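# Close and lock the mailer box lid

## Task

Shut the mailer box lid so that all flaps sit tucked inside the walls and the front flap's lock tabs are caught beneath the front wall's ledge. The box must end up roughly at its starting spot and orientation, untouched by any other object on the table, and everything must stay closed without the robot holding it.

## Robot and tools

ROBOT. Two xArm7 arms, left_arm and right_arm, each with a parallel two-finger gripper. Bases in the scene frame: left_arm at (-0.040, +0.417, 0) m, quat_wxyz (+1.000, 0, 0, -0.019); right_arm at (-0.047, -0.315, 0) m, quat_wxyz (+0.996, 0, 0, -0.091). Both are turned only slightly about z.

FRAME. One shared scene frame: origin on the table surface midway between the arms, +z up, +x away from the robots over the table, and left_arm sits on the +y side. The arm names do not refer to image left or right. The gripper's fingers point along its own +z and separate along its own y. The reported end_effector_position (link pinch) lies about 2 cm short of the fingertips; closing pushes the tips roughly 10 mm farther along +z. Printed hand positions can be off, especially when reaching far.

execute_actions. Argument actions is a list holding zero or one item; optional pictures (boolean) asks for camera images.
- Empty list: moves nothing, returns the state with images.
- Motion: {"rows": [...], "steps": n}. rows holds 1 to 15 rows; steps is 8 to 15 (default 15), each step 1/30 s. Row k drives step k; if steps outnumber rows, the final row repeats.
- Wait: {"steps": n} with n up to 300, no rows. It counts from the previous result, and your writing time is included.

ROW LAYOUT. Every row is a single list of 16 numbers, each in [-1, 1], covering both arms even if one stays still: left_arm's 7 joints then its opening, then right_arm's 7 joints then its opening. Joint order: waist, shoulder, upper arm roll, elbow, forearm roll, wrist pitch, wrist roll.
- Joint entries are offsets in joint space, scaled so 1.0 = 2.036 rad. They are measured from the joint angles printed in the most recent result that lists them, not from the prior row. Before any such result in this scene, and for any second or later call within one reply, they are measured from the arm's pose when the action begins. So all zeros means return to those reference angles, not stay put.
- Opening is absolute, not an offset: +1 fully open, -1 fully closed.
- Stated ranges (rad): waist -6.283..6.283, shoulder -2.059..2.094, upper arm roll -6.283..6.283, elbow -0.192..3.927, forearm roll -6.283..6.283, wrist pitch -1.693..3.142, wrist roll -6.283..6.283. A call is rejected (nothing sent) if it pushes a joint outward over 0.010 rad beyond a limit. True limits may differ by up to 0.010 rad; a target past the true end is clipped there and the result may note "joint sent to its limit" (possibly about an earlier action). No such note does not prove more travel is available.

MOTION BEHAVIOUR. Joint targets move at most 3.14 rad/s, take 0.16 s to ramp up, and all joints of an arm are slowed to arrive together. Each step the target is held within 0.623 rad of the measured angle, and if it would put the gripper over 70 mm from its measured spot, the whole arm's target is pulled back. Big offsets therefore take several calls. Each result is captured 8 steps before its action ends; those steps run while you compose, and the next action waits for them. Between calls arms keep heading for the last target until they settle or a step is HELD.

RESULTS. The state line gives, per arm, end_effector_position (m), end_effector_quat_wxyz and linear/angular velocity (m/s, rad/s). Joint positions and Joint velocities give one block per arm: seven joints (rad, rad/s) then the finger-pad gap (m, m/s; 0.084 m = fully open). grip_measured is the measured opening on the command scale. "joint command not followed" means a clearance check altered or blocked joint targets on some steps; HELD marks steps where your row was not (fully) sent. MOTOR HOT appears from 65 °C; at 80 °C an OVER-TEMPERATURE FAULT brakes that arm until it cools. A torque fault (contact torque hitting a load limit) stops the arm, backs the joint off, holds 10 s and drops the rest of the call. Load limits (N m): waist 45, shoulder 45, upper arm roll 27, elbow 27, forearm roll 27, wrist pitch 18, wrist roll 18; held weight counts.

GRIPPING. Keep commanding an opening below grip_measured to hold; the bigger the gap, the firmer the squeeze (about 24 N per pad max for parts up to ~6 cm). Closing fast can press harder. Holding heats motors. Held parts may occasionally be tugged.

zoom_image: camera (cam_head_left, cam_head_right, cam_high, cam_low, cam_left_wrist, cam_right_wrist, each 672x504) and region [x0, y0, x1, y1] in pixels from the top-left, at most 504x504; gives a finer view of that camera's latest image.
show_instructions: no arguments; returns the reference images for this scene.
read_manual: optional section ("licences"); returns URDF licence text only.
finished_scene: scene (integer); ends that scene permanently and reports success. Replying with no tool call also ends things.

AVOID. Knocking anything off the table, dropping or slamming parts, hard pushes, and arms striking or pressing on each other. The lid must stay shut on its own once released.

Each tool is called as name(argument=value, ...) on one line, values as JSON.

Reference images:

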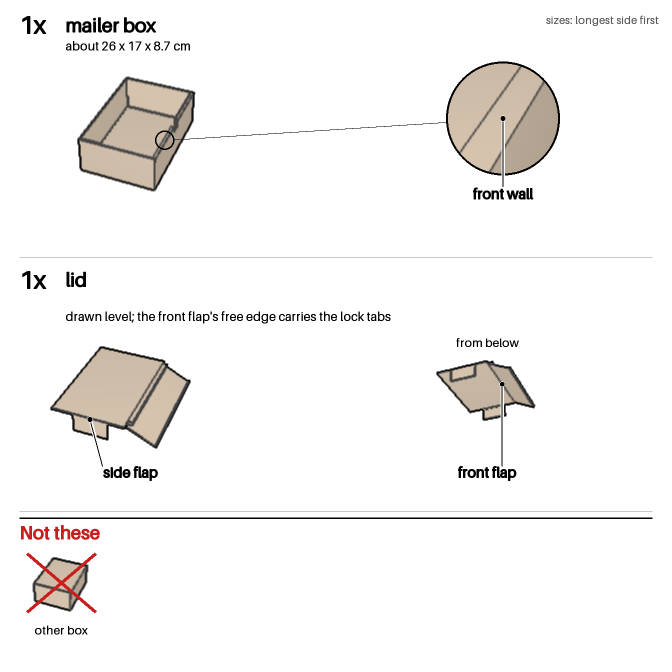

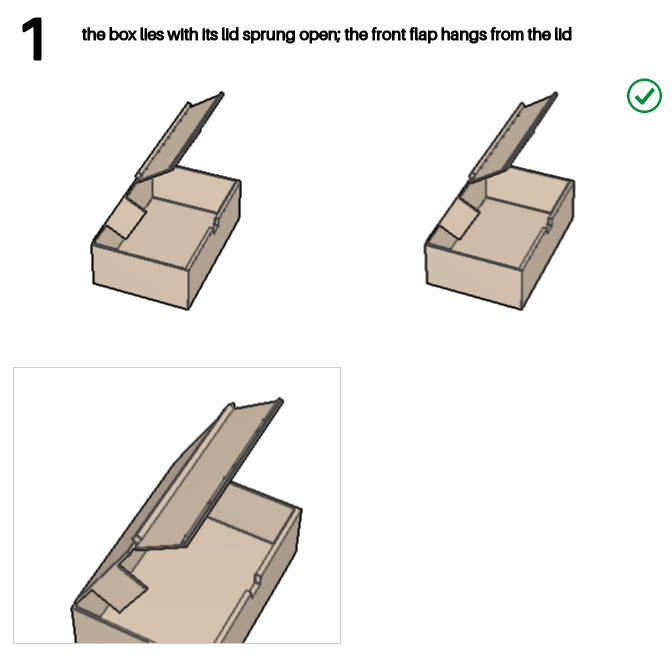

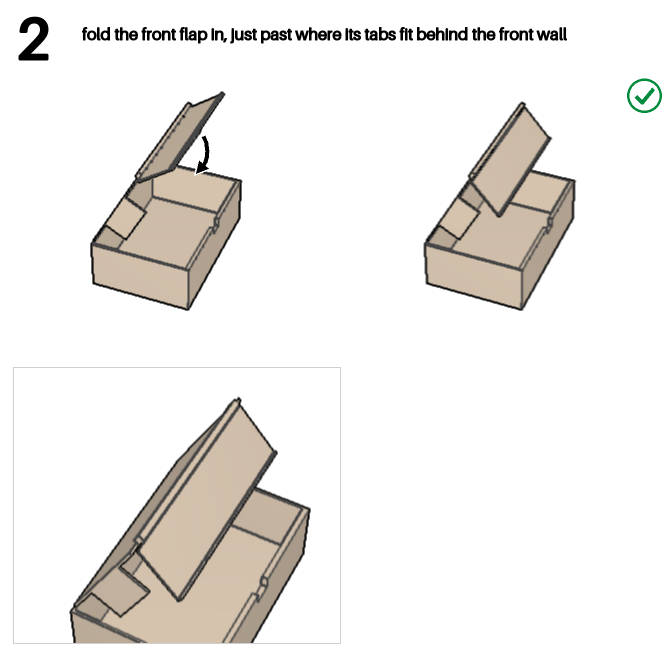

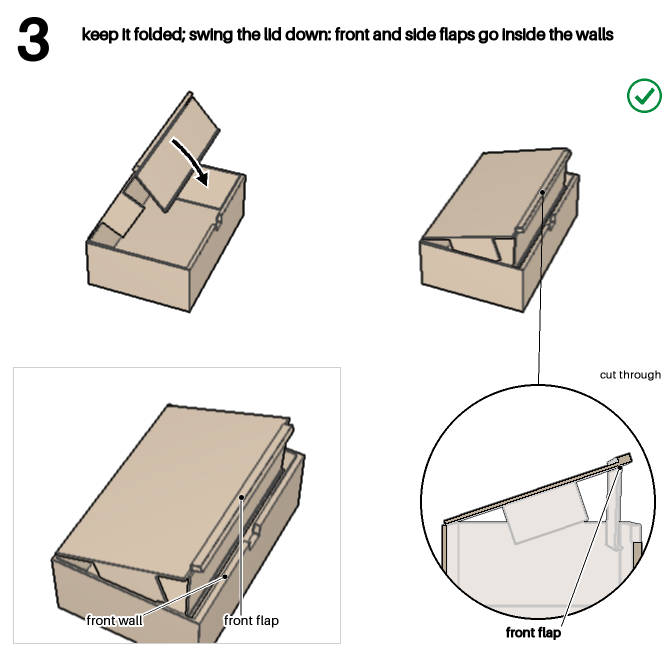

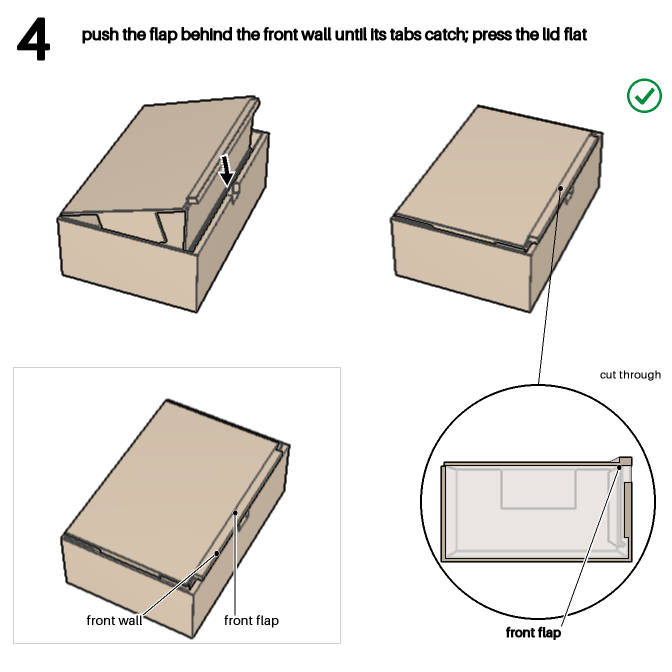

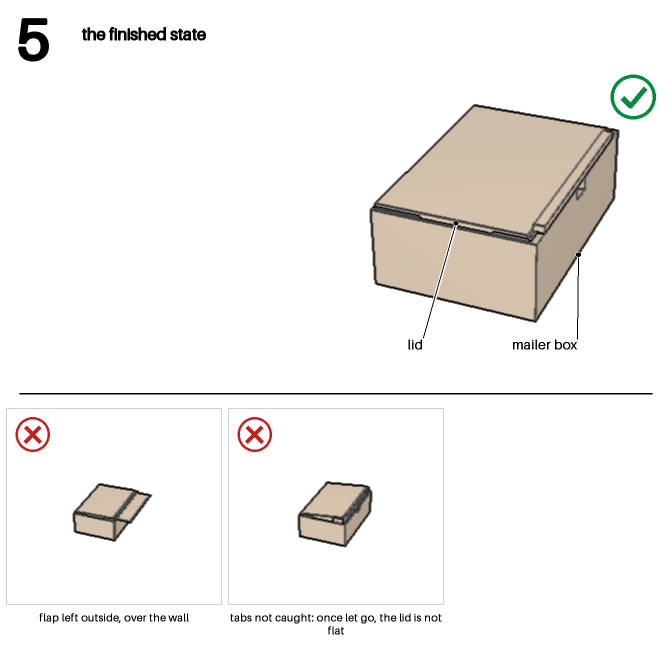

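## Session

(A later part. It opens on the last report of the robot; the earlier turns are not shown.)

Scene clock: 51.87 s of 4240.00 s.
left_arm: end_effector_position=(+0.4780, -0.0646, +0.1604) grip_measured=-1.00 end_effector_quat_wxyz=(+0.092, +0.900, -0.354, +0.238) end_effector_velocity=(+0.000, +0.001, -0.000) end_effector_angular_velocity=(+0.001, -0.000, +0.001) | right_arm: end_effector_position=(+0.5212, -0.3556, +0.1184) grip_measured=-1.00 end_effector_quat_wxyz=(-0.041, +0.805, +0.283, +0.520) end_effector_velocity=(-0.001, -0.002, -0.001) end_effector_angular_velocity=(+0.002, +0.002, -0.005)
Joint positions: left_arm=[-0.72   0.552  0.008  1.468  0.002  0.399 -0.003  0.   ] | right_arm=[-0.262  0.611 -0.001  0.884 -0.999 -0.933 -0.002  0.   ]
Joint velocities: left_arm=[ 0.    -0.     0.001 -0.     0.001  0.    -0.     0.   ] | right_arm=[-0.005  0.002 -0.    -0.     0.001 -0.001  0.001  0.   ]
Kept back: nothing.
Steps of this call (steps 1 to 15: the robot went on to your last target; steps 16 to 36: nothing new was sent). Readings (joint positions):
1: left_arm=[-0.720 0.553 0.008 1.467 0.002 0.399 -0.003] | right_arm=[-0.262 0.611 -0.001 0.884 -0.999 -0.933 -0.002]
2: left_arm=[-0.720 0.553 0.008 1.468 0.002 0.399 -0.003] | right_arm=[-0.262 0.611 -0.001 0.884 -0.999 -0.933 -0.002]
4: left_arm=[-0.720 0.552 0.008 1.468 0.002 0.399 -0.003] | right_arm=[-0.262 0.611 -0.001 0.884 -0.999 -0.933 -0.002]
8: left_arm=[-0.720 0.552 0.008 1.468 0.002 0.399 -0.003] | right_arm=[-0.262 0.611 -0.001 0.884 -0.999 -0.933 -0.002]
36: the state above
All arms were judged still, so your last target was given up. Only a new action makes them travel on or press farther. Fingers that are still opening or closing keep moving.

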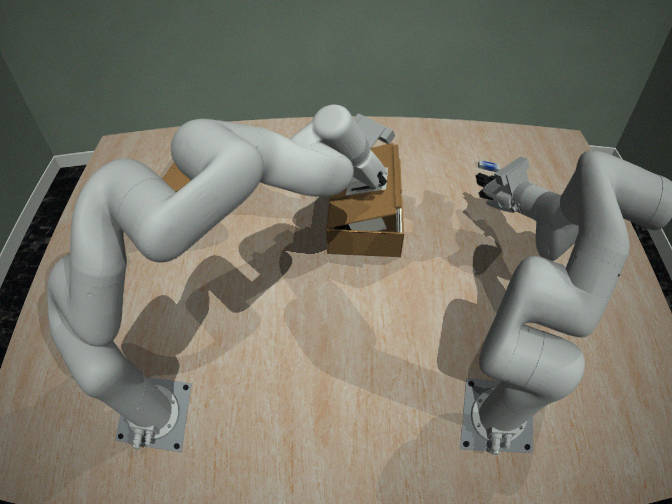

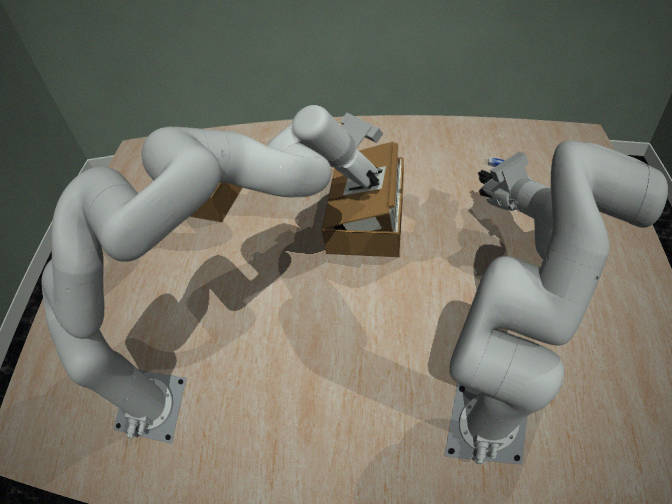

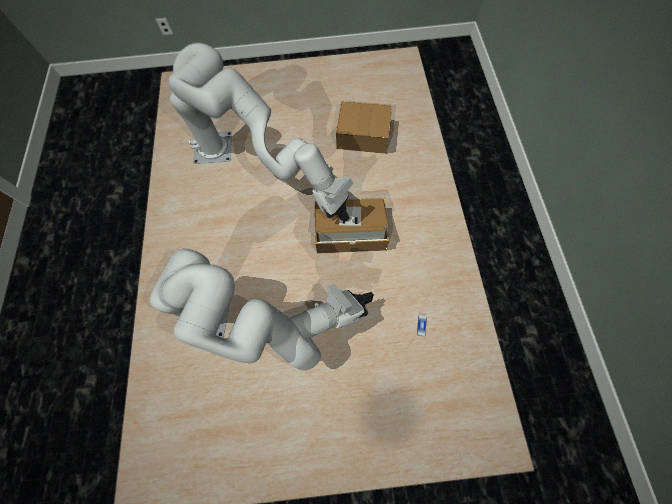

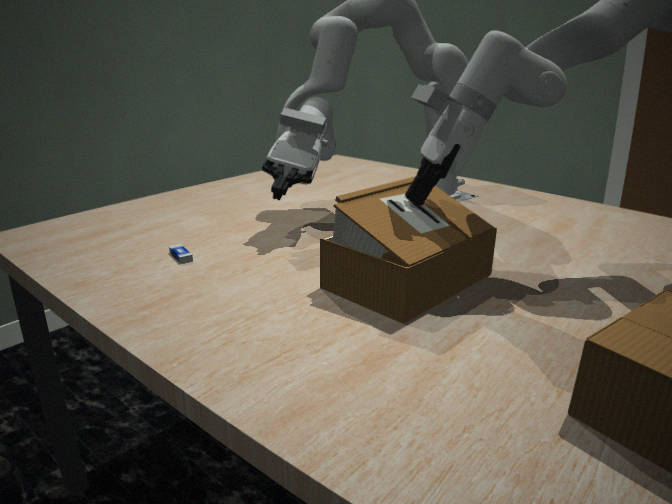

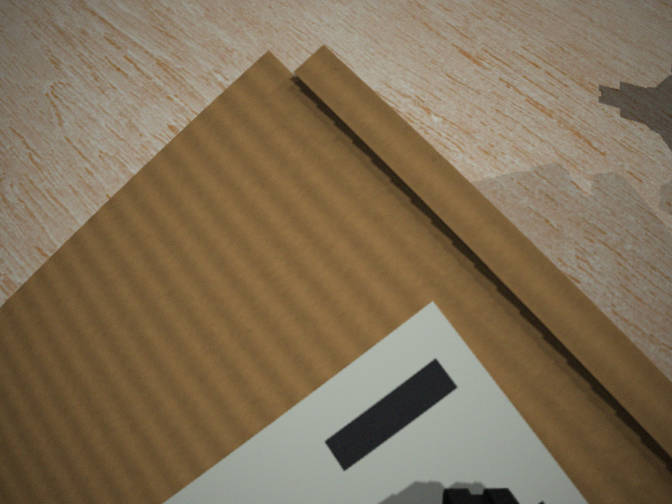

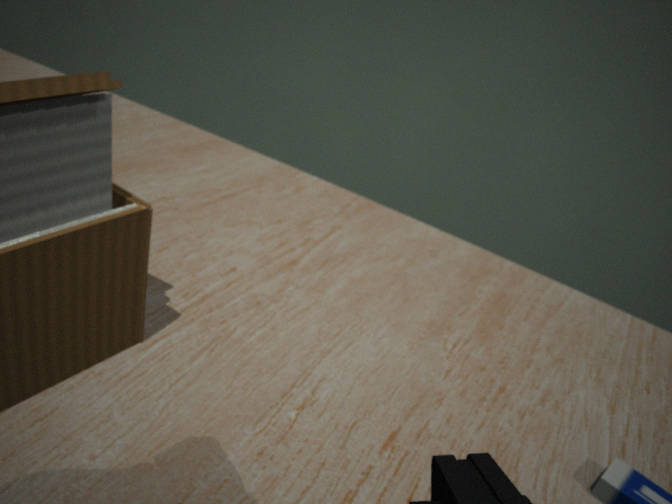

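execute_actions(actions=[{"rows":[[-0.01,0.02,0,0,0,-0.02,0,-1,0,0,0,0,0,0,0,-1],[-0.01,0.02,0,0,0,-0.02,0,-1,0,0,0,0,0,0,0,-1],[-0.01,0.02,0,0,0,-0.02,0,-1,0,0,0,0,0,0,0,-1],[-0.02,0.04,0,0,0,-0.04,0,-1,0,0,0,0,0,0,0,-1],[-0.02,0.04,0,0,0,-0.04,0,-1,0,0,0,0,0,0,0,-1],[-0.02,0.04,0,0,0,-0.04,0,-1,0,0,0,0,0,0,0,-1],[-0.02,0.05,0,0,0,-0.05,0,-1,0,0,0,0,0,0,0,-1],[-0.02,0.05,0,0,0,-0.05,0,-1,0,0,0,0,0,0,0,-1],[-0.02,0.058,0,0,0,-0.058,0,-1,0,0,0,0,0,0,0,-1]]}])

execute_actions(actions=[{"steps":25}])

execute_actions(actions=[{"rows":[[0,-0.03,0,0,0,0.03,0,-1,0,0,0,0,0,0,0,-1]]}])

execute_actions(actions=[{"steps":25}], pictures=true)

Scene clock: 52.70 s of 4240.00 s.
left_arm: end_effector_position=(+0.4661, -0.0819, +0.1297) grip_measured=-1.00 end_effector_quat_wxyz=(+0.095, +0.895, -0.367, +0.237) end_effector_velocity=(-0.116, -0.099, -0.235) end_effector_angular_velocity=(+0.069, +0.101, -0.212) | right_arm: end_effector_position=(+0.5212, -0.3556, +0.1184) grip_measured=-1.00 end_effector_quat_wxyz=(-0.041, +0.805, +0.283, +0.520) end_effector_velocity=(-0.000, -0.001, +0.001) end_effector_angular_velocity=(-0.001, -0.001, -0.001)
Joint positions: left_arm=[-0.749  0.611  0.008  1.468  0.002  0.341 -0.003  0.   ] | right_arm=[-0.262  0.611 -0.001  0.884 -0.999 -0.933 -0.002  0.   ]
Joint velocities: left_arm=[-0.171  0.377 -0.046 -0.051  0.003 -0.308  0.     0.   ] | right_arm=[-0.001 -0.001 -0.    -0.    -0.    -0.    -0.001  0.   ]
Steps of this call (steps 1 to 18: nothing new was sent; steps 19 to 25: the first 7 steps of this action). Readings (joint positions):
19: left_arm=[-0.720 0.553 0.008 1.468 0.002 0.399 -0.003] | right_arm=[-0.262 0.611 -0.001 0.884 -0.999 -0.933 -0.002]
20: left_arm=[-0.722 0.556 0.009 1.469 0.001 0.393 -0.003] | right_arm=[-0.262 0.611 -0.001 0.884 -0.999 -0.933 -0.002]
22: left_arm=[-0.730 0.573 0.010 1.470 0.001 0.375 -0.003] | right_arm=[-0.262 0.611 -0.001 0.884 -0.999 -0.933 -0.002]
25: the state above

Scene clock: 53.53 s of 4240.00 s.
left_arm: end_effector_position=(+0.4666, -0.0940, +0.1173) grip_measured=-1.00 end_effector_quat_wxyz=(+0.102, +0.888, -0.371, +0.250) end_effector_velocity=(+0.001, +0.000, +0.000) end_effector_angular_velocity=(-0.001, -0.000, +0.001) | right_arm: end_effector_position=(+0.5212, -0.3556, +0.1184) grip_measured=-1.00 end_effector_quat_wxyz=(-0.041, +0.805, +0.283, +0.520) end_effector_velocity=(-0.000, -0.000, -0.000) end_effector_angular_velocity=(-0.001, +0.001, -0.001)
Joint positions: left_arm=[-0.76   0.652  0.008  1.478  0.002  0.278 -0.003  0.   ] | right_arm=[-0.262  0.611 -0.001  0.884 -0.999 -0.933 -0.002  0.   ]
Joint velocities: left_arm=[ 0.001  0.    -0.001  0.    -0.    -0.     0.     0.   ] | right_arm=[-0.    -0.     0.    -0.     0.     0.002 -0.001  0.   ]
Kept back: nothing.
Steps of this call (steps 1 to 8: the last 8 steps of your previous action; steps 9 to 25: the robot went on to your last target). Readings (joint positions):
1: left_arm=[-0.754 0.623 0.006 1.466 0.002 0.331 -0.003] | right_arm=[-0.262 0.611 -0.001 0.884 -0.999 -0.933 -0.002]
2: left_arm=[-0.757 0.632 0.006 1.468 0.002 0.318 -0.003] | right_arm=[-0.262 0.611 -0.001 0.884 -0.999 -0.933 -0.002]
4: left_arm=[-0.759 0.644 0.007 1.475 0.002 0.297 -0.003] | right_arm=[-0.262 0.611 -0.001 0.884 -0.999 -0.933 -0.002]
8: left_arm=[-0.760 0.653 0.008 1.479 0.001 0.279 -0.003] | right_arm=[-0.262 0.611 -0.001 0.884 -0.999 -0.933 -0.002]
25: the state above

Scene clock: 53.77 s of 4240.00 s.
left_arm: end_effector_position=(+0.4614, -0.0894, +0.1351) grip_measured=-1.00 end_effector_quat_wxyz=(+0.098, +0.891, -0.372, +0.241) end_effector_velocity=(+0.022, -0.022, +0.137) end_effector_angular_velocity=(-0.106, -0.105, +0.000) | right_arm: end_effector_position=(+0.5212, -0.3556, +0.1184) grip_measured=-1.00 end_effector_quat_wxyz=(-0.041, +0.805, +0.283, +0.520) end_effector_velocity=(-0.000, -0.000, -0.000) end_effector_angular_velocity=(-0.002, +0.000, -0.000)
Joint positions: left_arm=[-0.761  0.605  0.007  1.468  0.002  0.336 -0.003  0.   ] | right_arm=[-0.262  0.611 -0.001  0.884 -0.999 -0.933 -0.002  0.   ]
Joint velocities: left_arm=[-0.001 -0.165  0.001  0.071  0.     0.087  0.     0.   ] | right_arm=[-0.001 -0.001 -0.    -0.    -0.001  0.001 -0.001  0.   ]
Steps of this call (steps 1 to 7: the first 7 steps of this action). Readings (joint positions):
1: left_arm=[-0.760 0.652 0.008 1.478 0.002 0.278 -0.003] | right_arm=[-0.262 0.611 -0.001 0.884 -0.999 -0.933 -0.002]
2: left_arm=[-0.760 0.649 0.008 1.478 0.002 0.283 -0.003] | right_arm=[-0.262 0.611 -0.001 0.884 -0.999 -0.933 -0.002]
4: left_arm=[-0.760 0.629 0.008 1.470 0.002 0.313 -0.003] | right_arm=[-0.262 0.611 -0.001 0.884 -0.999 -0.933 -0.002]
7: the state above

Scene clock: 54.60 s of 4240.00 s.
left_arm: end_effector_position=(+0.4648, -0.0921, +0.1492) grip_measured=-1.00 end_effector_quat_wxyz=(+0.102, +0.889, -0.371, +0.250) end_effector_velocity=(-0.001, -0.001, +0.001) end_effector_angular_velocity=(-0.001, +0.000, -0.002) | right_arm: end_effector_position=(+0.5212, -0.3556, +0.1184) grip_measured=-1.00 end_effector_quat_wxyz=(-0.041, +0.805, +0.283, +0.520) end_effector_velocity=(-0.000, +0.001, -0.000) end_effector_angular_velocity=(-0.000, -0.000, +0.002)
Joint positions: left_arm=[-0.76   0.592  0.008  1.478  0.002  0.339 -0.003  0.   ] | right_arm=[-0.262  0.611 -0.001  0.884 -0.999 -0.933 -0.002  0.   ]
Joint velocities: left_arm=[-0.002 -0.001 -0.001  0.    -0.001 -0.    -0.001  0.   ] | right_arm=[ 0.001  0.001  0.    -0.     0.    -0.001 -0.001  0.   ]
Kept back: nothing.
Steps of this call (steps 1 to 8: the last 8 steps of your previous action; steps 9 to 25: the robot went on to your last target). Readings (joint positions):
1: left_arm=[-0.761 0.601 0.008 1.471 0.002 0.339 -0.003] | right_arm=[-0.262 0.611 -0.001 0.884 -0.999 -0.933 -0.002]
2: left_arm=[-0.761 0.598 0.008 1.473 0.002 0.340 -0.003] | right_arm=[-0.262 0.611 -0.001 0.884 -0.999 -0.933 -0.002]
4: left_arm=[-0.760 0.595 0.008 1.475 0.002 0.340 -0.003] | right_arm=[-0.262 0.611 -0.001 0.884 -0.999 -0.933 -0.002]
8: left_arm=[-0.760 0.594 0.008 1.476 0.002 0.340 -0.003] | right_arm=[-0.262 0.611 -0.001 0.884 -0.999 -0.933 -0.002]
25: the state above

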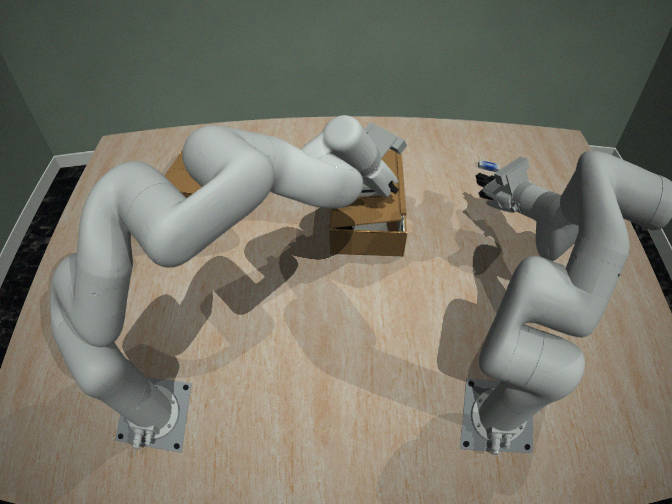

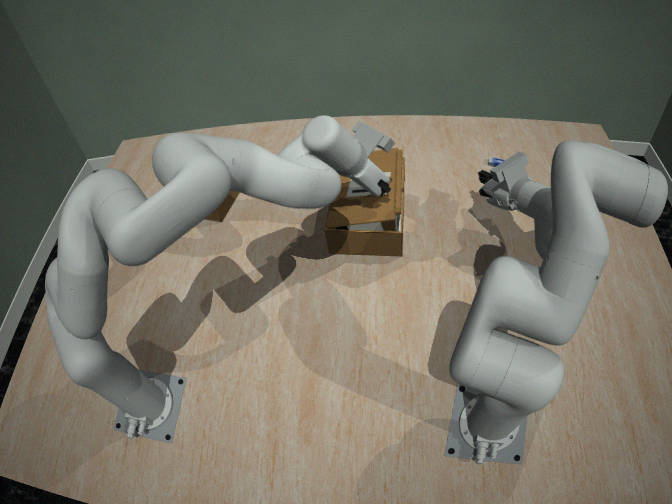

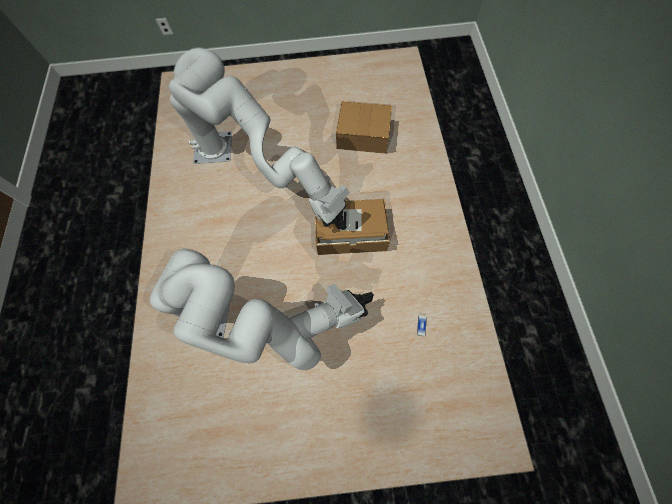

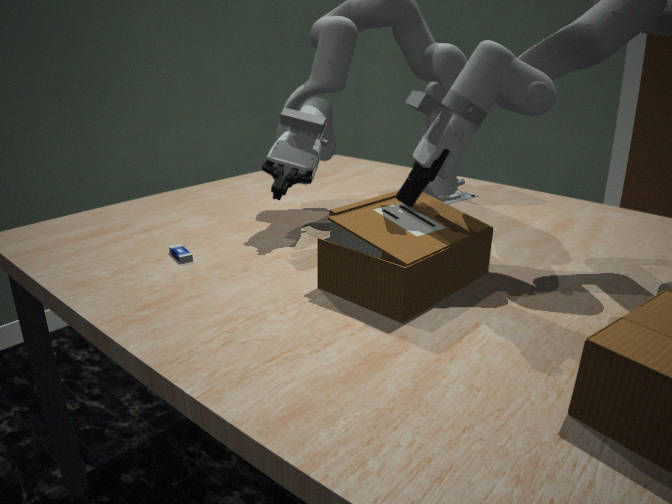

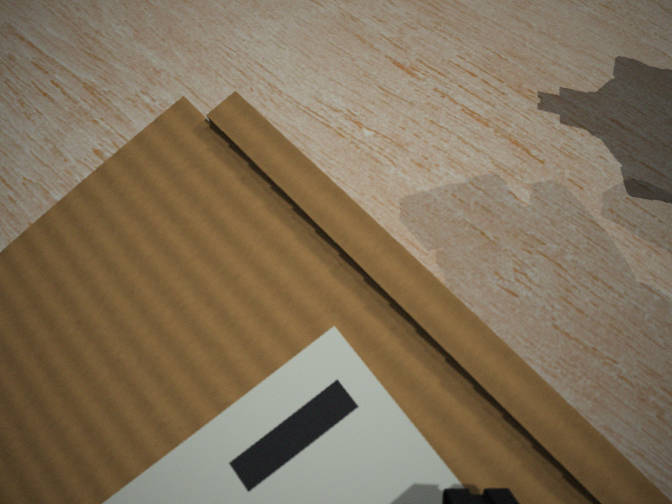

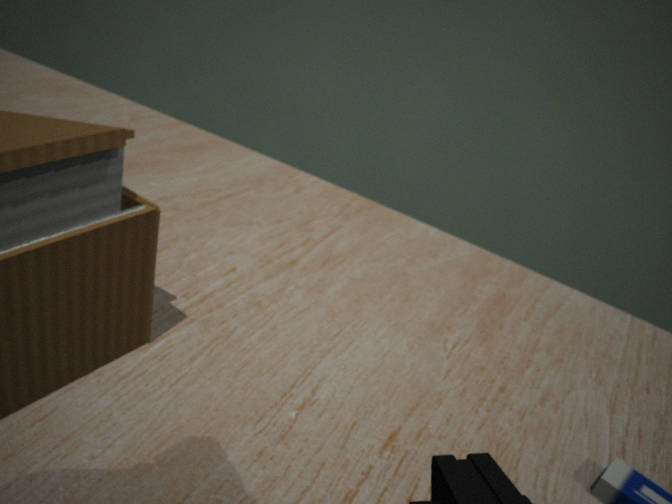

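zoom_image(camera="cam_head_left", region=[310,150,430,270])

zoom_image(camera="cam_low", region=[300,180,440,290])

Region (310, 150, 430, 270) of cam_head_left's 672x504 image, scaled by 4.200, with more detail than that image has.

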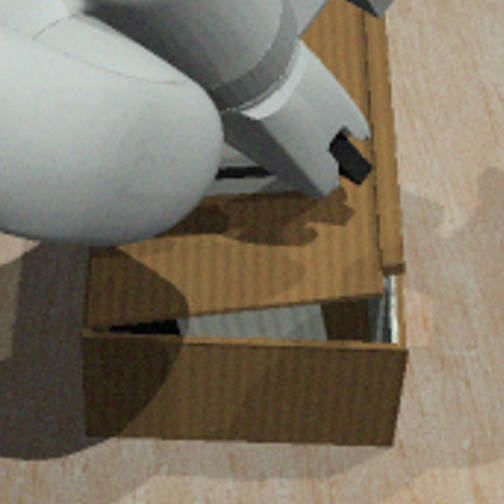

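Region (300, 180, 440, 290) of cam_low's 672x504 image, scaled by 3.600, with more detail than that image has; it fills the top 396 rows of this view, and the rest is white.

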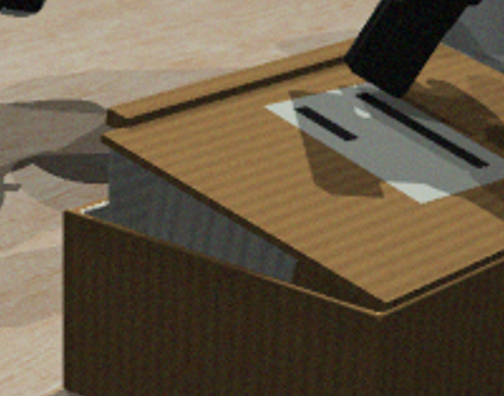

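execute_actions(actions=[{"rows":[[0,0.02,0,0,0,-0.02,0,-1,0,0,0,0,0,0,0,-1],[0,0.02,0,0,0,-0.02,0,-1,0,0,0,0,0,0,0,-1],[0,0.02,0,0,0,-0.02,0,-1,0,0,0,0,0,0,0,-1],[0,0.02,0,0,0,-0.02,0,-1,0,0,0,0,0,0,0,-1],[0,0.034,0,0,0,-0.034,0,-1,0,0,0,0,0,0,0,-1]]}])

execute_actions(actions=[{"steps":120}], pictures=true)

execute_actions(actions=[{"rows":[[0,-0.04,0,0,0,0.04,0,-1,0,0,0,0,0,0,0,-1]]}])

execute_actions(actions=[{"steps":60}], pictures=true)

Scene clock: 56.87 s of 4240.00 s.
left_arm: end_effector_position=(+0.4659, -0.0935, +0.1241) grip_measured=-1.00 end_effector_quat_wxyz=(+0.102, +0.889, -0.371, +0.250) end_effector_velocity=(+0.002, -0.001, -0.149) end_effector_angular_velocity=(+0.024, +0.020, -0.002) | right_arm: end_effector_position=(+0.5212, -0.3556, +0.1184) grip_measured=-1.00 end_effector_quat_wxyz=(-0.041, +0.805, +0.283, +0.520) end_effector_velocity=(-0.000, -0.000, -0.000) end_effector_angular_velocity=(+0.002, +0.000, -0.001)
Joint positions: left_arm=[-0.76   0.639  0.008  1.477  0.002  0.293 -0.003  0.   ] | right_arm=[-0.262  0.611 -0.001  0.884 -0.999 -0.933 -0.002  0.   ]
Joint velocities: left_arm=[ 0.     0.269  0.001 -0.007  0.    -0.244  0.002  0.   ] | right_arm=[-0.001  0.001  0.    -0.    -0.    -0.002  0.001  0.   ]
Steps of this call (steps 1 to 15: the robot went on to your last target; steps 16 to 61: nothing new was sent; steps 62 to 68: the first 7 steps of this action). Readings (joint positions):
62: left_arm=[-0.760 0.592 0.008 1.478 0.002 0.339 -0.003] | right_arm=[-0.262 0.611 -0.001 0.884 -0.999 -0.933 -0.002]
63: left_arm=[-0.760 0.595 0.008 1.479 0.002 0.333 -0.003] | right_arm=[-0.262 0.611 -0.001 0.884 -0.999 -0.933 -0.002]
65: left_arm=[-0.760 0.612 0.008 1.480 0.002 0.316 -0.003] | right_arm=[-0.262 0.611 -0.001 0.884 -0.999 -0.933 -0.002]
68: the state above

Scene clock: 60.87 s of 4240.00 s.
left_arm: end_effector_position=(+0.4680, -0.0955, +0.1185) grip_measured=-1.00 end_effector_quat_wxyz=(+0.104, +0.887, -0.370, +0.254) end_effector_velocity=(+0.002, +0.001, +0.000) end_effector_angular_velocity=(+0.001, -0.001, +0.002) | right_arm: end_effector_position=(+0.5212, -0.3556, +0.1184) grip_measured=-1.00 end_effector_quat_wxyz=(-0.041, +0.805, +0.283, +0.520) end_effector_velocity=(-0.000, +0.001, -0.001) end_effector_angular_velocity=(+0.002, +0.002, +0.001)
Joint positions: left_arm=[-0.76   0.655  0.008  1.481  0.002  0.269 -0.003  0.   ] | right_arm=[-0.262  0.611 -0.001  0.884 -0.999 -0.933 -0.002  0.   ]
Joint velocities: left_arm=[0.002 0.    0.001 0.001 0.    0.    0.001 0.   ] | right_arm=[ 0.002  0.002 -0.    -0.001  0.001 -0.001  0.     0.   ]
Kept back: nothing.
Steps of this call (steps 1 to 8: the last 8 steps of your previous action; steps 9 to 30: the robot went on to your last target; steps 31 to 90: nothing new was sent; then 1.00 s passed at rest). Readings (joint positions):
1: left_arm=[-0.760 0.647 0.008 1.477 0.002 0.285 -0.003] | right_arm=[-0.262 0.611 -0.001 0.884 -0.999 -0.933 -0.002]
2: left_arm=[-0.760 0.649 0.008 1.480 0.002 0.278 -0.003] | right_arm=[-0.262 0.611 -0.001 0.884 -0.999 -0.933 -0.002]
4: left_arm=[-0.760 0.653 0.008 1.482 0.002 0.272 -0.003] | right_arm=[-0.262 0.611 -0.001 0.884 -0.999 -0.933 -0.002]
8: left_arm=[-0.760 0.655 0.008 1.482 0.002 0.268 -0.003] | right_arm=[-0.262 0.611 -0.001 0.884 -0.999 -0.933 -0.002]
90: the state above
All arms were judged still, so your last target was given up. Only a new action makes them travel on or press farther. Fingers that are still opening or closing keep moving.

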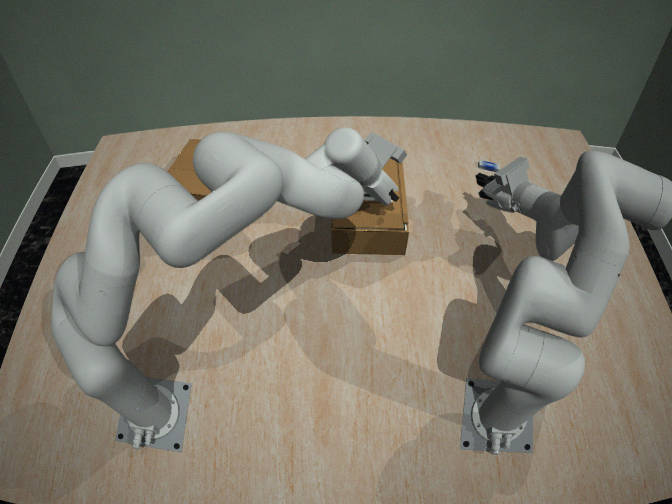

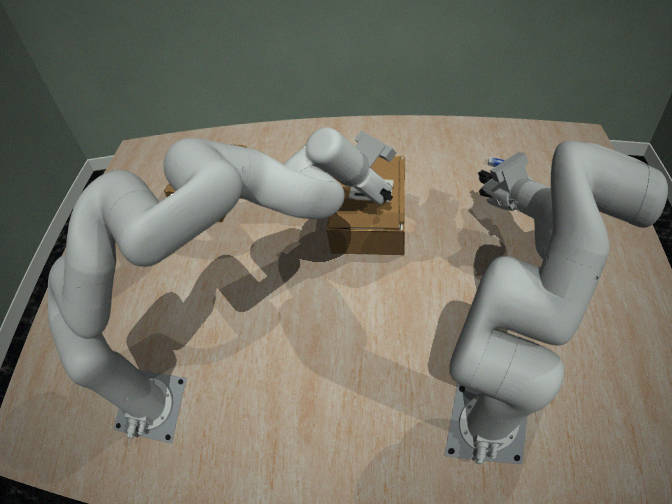

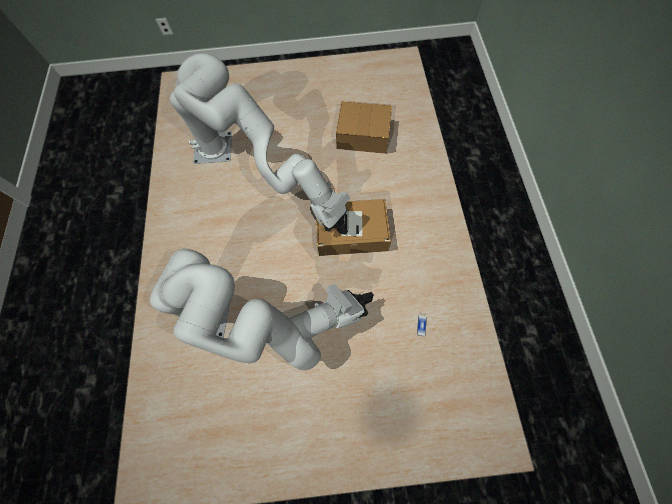

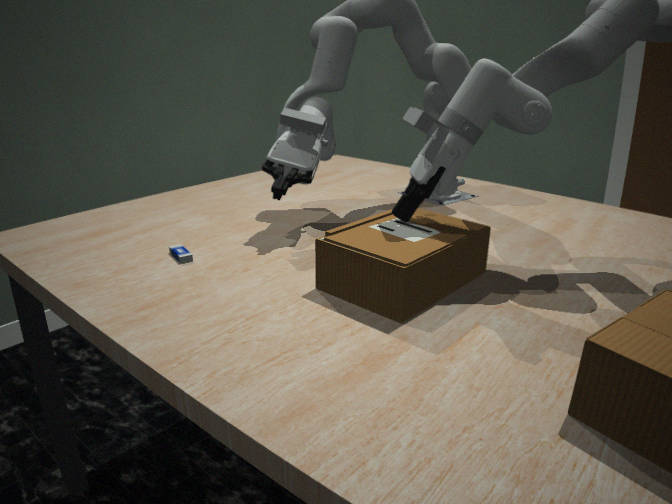

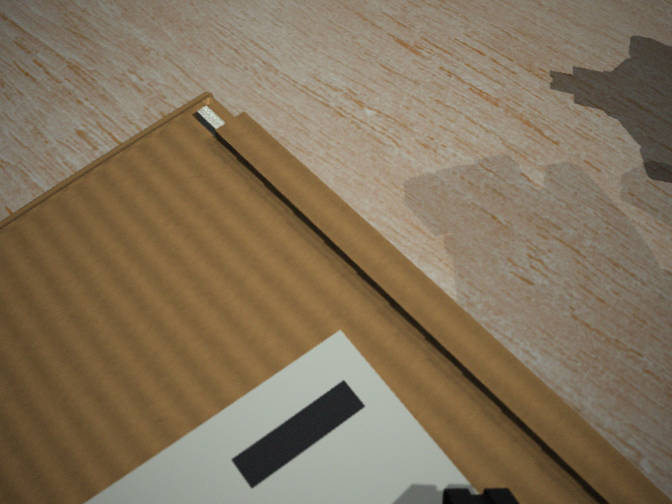

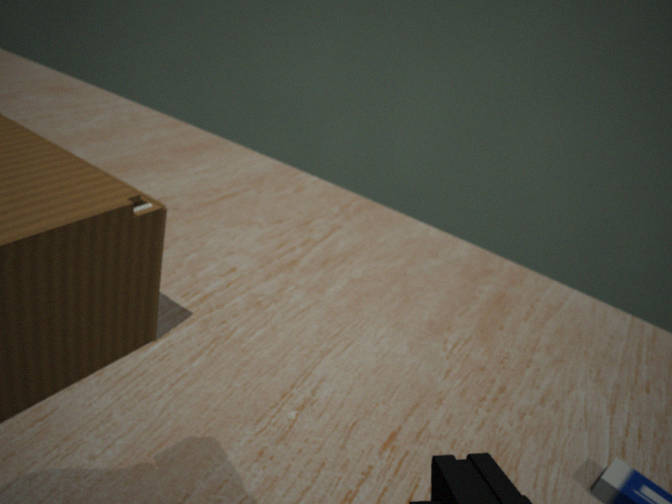

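Scene clock: 61.10 s of 4240.00 s.
left_arm: end_effector_position=(+0.4636, -0.0897, +0.1464) grip_measured=-1.00 end_effector_quat_wxyz=(+0.100, +0.890, -0.371, +0.246) end_effector_velocity=(+0.027, -0.033, +0.200) end_effector_angular_velocity=(-0.163, -0.156, -0.005) | right_arm: end_effector_position=(+0.5212, -0.3556, +0.1184) grip_measured=-1.00 end_effector_quat_wxyz=(-0.041, +0.805, +0.283, +0.520) end_effector_velocity=(+0.000, +0.001, -0.000) end_effector_angular_velocity=(+0.000, -0.001, +0.002)
Joint positions: left_arm=[-0.76   0.59   0.009  1.472  0.002  0.345 -0.003  0.   ] | right_arm=[-0.262  0.611 -0.001  0.884 -0.999 -0.933 -0.002  0.   ]
Joint velocities: left_arm=[-0.    -0.238 -0.005  0.104  0.001  0.117  0.     0.   ] | right_arm=[ 0.002  0.001 -0.     0.     0.    -0.001 -0.001  0.   ]
Steps of this call (steps 1 to 7: the first 7 steps of this action). Readings (joint positions):
1: left_arm=[-0.760 0.655 0.008 1.481 0.002 0.270 -0.003] | right_arm=[-0.262 0.611 -0.001 0.884 -0.999 -0.933 -0.002]
2: left_arm=[-0.760 0.651 0.008 1.480 0.002 0.276 -0.003] | right_arm=[-0.262 0.611 -0.001 0.884 -0.999 -0.933 -0.002]
4: left_arm=[-0.760 0.626 0.008 1.470 0.002 0.315 -0.003] | right_arm=[-0.262 0.611 -0.001 0.884 -0.999 -0.933 -0.002]
7: the state above

Scene clock: 63.10 s of 4240.00 s.
left_arm: end_effector_position=(+0.4654, -0.0928, +0.1611) grip_measured=-1.00 end_effector_quat_wxyz=(+0.104, +0.887, -0.370, +0.254) end_effector_velocity=(+0.000, +0.000, -0.000) end_effector_angular_velocity=(+0.000, -0.000, +0.000) | right_arm: end_effector_position=(+0.5212, -0.3556, +0.1184) grip_measured=-1.00 end_effector_quat_wxyz=(-0.041, +0.805, +0.283, +0.520) end_effector_velocity=(+0.000, -0.000, +0.001) end_effector_angular_velocity=(-0.000, -0.002, -0.000)
Joint positions: left_arm=[-0.76   0.574  0.008  1.481  0.002  0.351 -0.003  0.   ] | right_arm=[-0.262  0.611 -0.001  0.884 -0.999 -0.933 -0.002  0.   ]
Joint velocities: left_arm=[-0.001  0.     0.001 -0.    -0.001 -0.     0.     0.   ] | right_arm=[ 0.    -0.001 -0.     0.     0.001 -0.001  0.     0.   ]
Kept back: nothing.
Steps of this call (steps 1 to 8: the last 8 steps of your previous action; steps 9 to 30: the robot went on to your last target; steps 31 to 60: nothing new was sent). Readings (joint positions):
1: left_arm=[-0.760 0.584 0.009 1.476 0.002 0.348 -0.003] | right_arm=[-0.262 0.611 -0.001 0.884 -0.999 -0.933 -0.002]
2: left_arm=[-0.760 0.580 0.008 1.477 0.002 0.349 -0.003] | right_arm=[-0.262 0.611 -0.001 0.884 -0.999 -0.933 -0.002]
4: left_arm=[-0.760 0.577 0.008 1.478 0.002 0.351 -0.003] | right_arm=[-0.262 0.611 -0.001 0.884 -0.999 -0.933 -0.002]
8: left_arm=[-0.760 0.577 0.008 1.478 0.002 0.352 -0.003] | right_arm=[-0.262 0.611 -0.001 0.884 -0.999 -0.933 -0.002]
60: the state above
All arms were judged still, so your last target was given up. Only a new action makes them travel on or press farther. Fingers that are still opening or closing keep moving.

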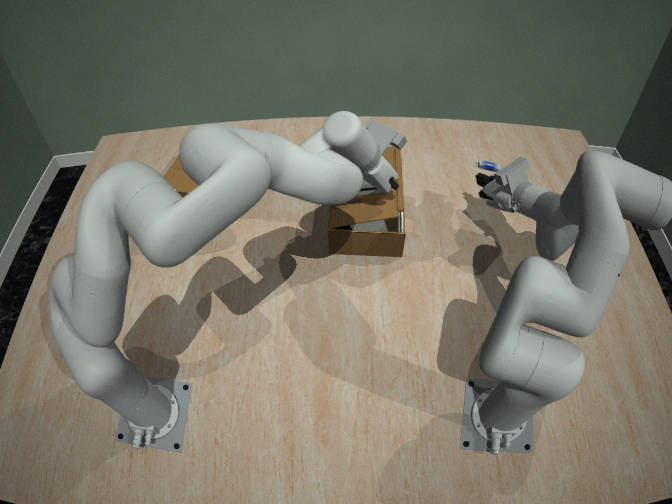

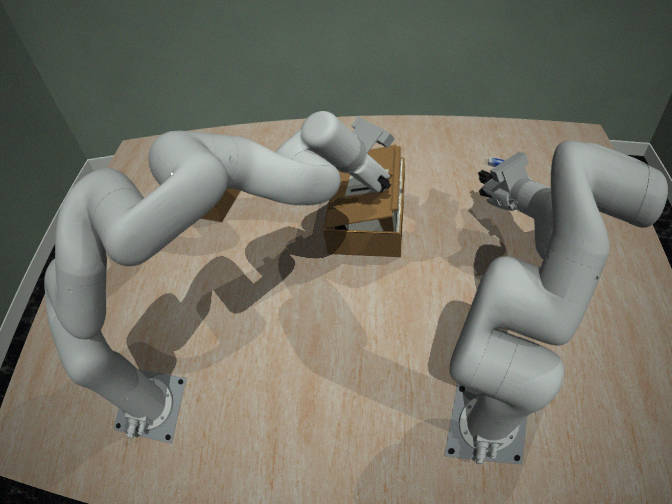

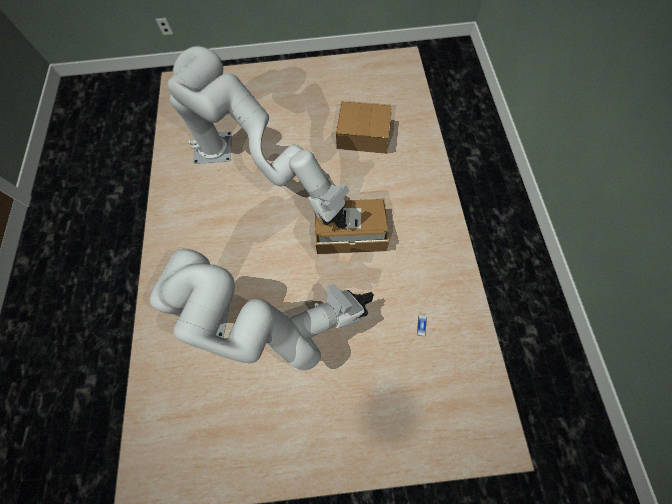

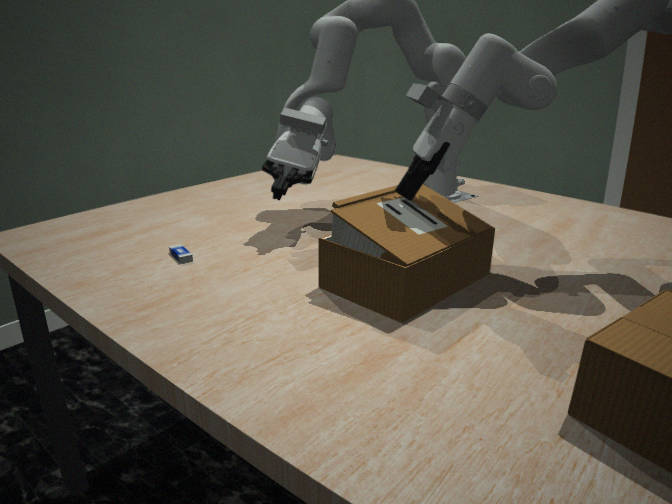

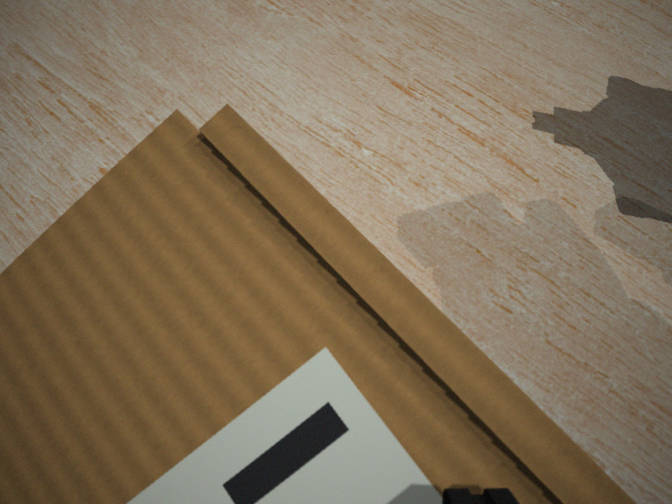

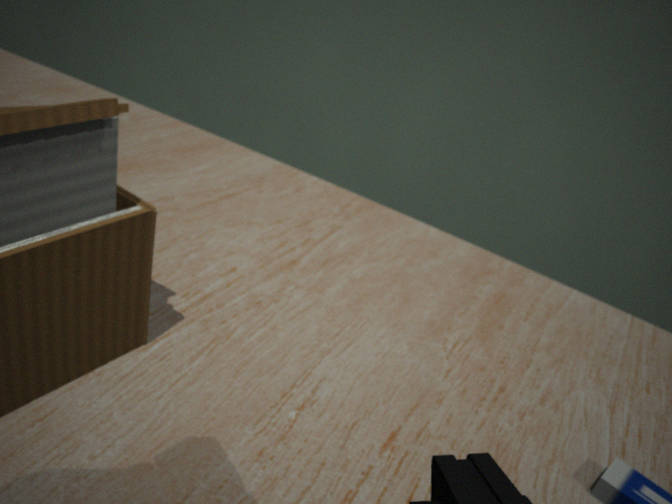

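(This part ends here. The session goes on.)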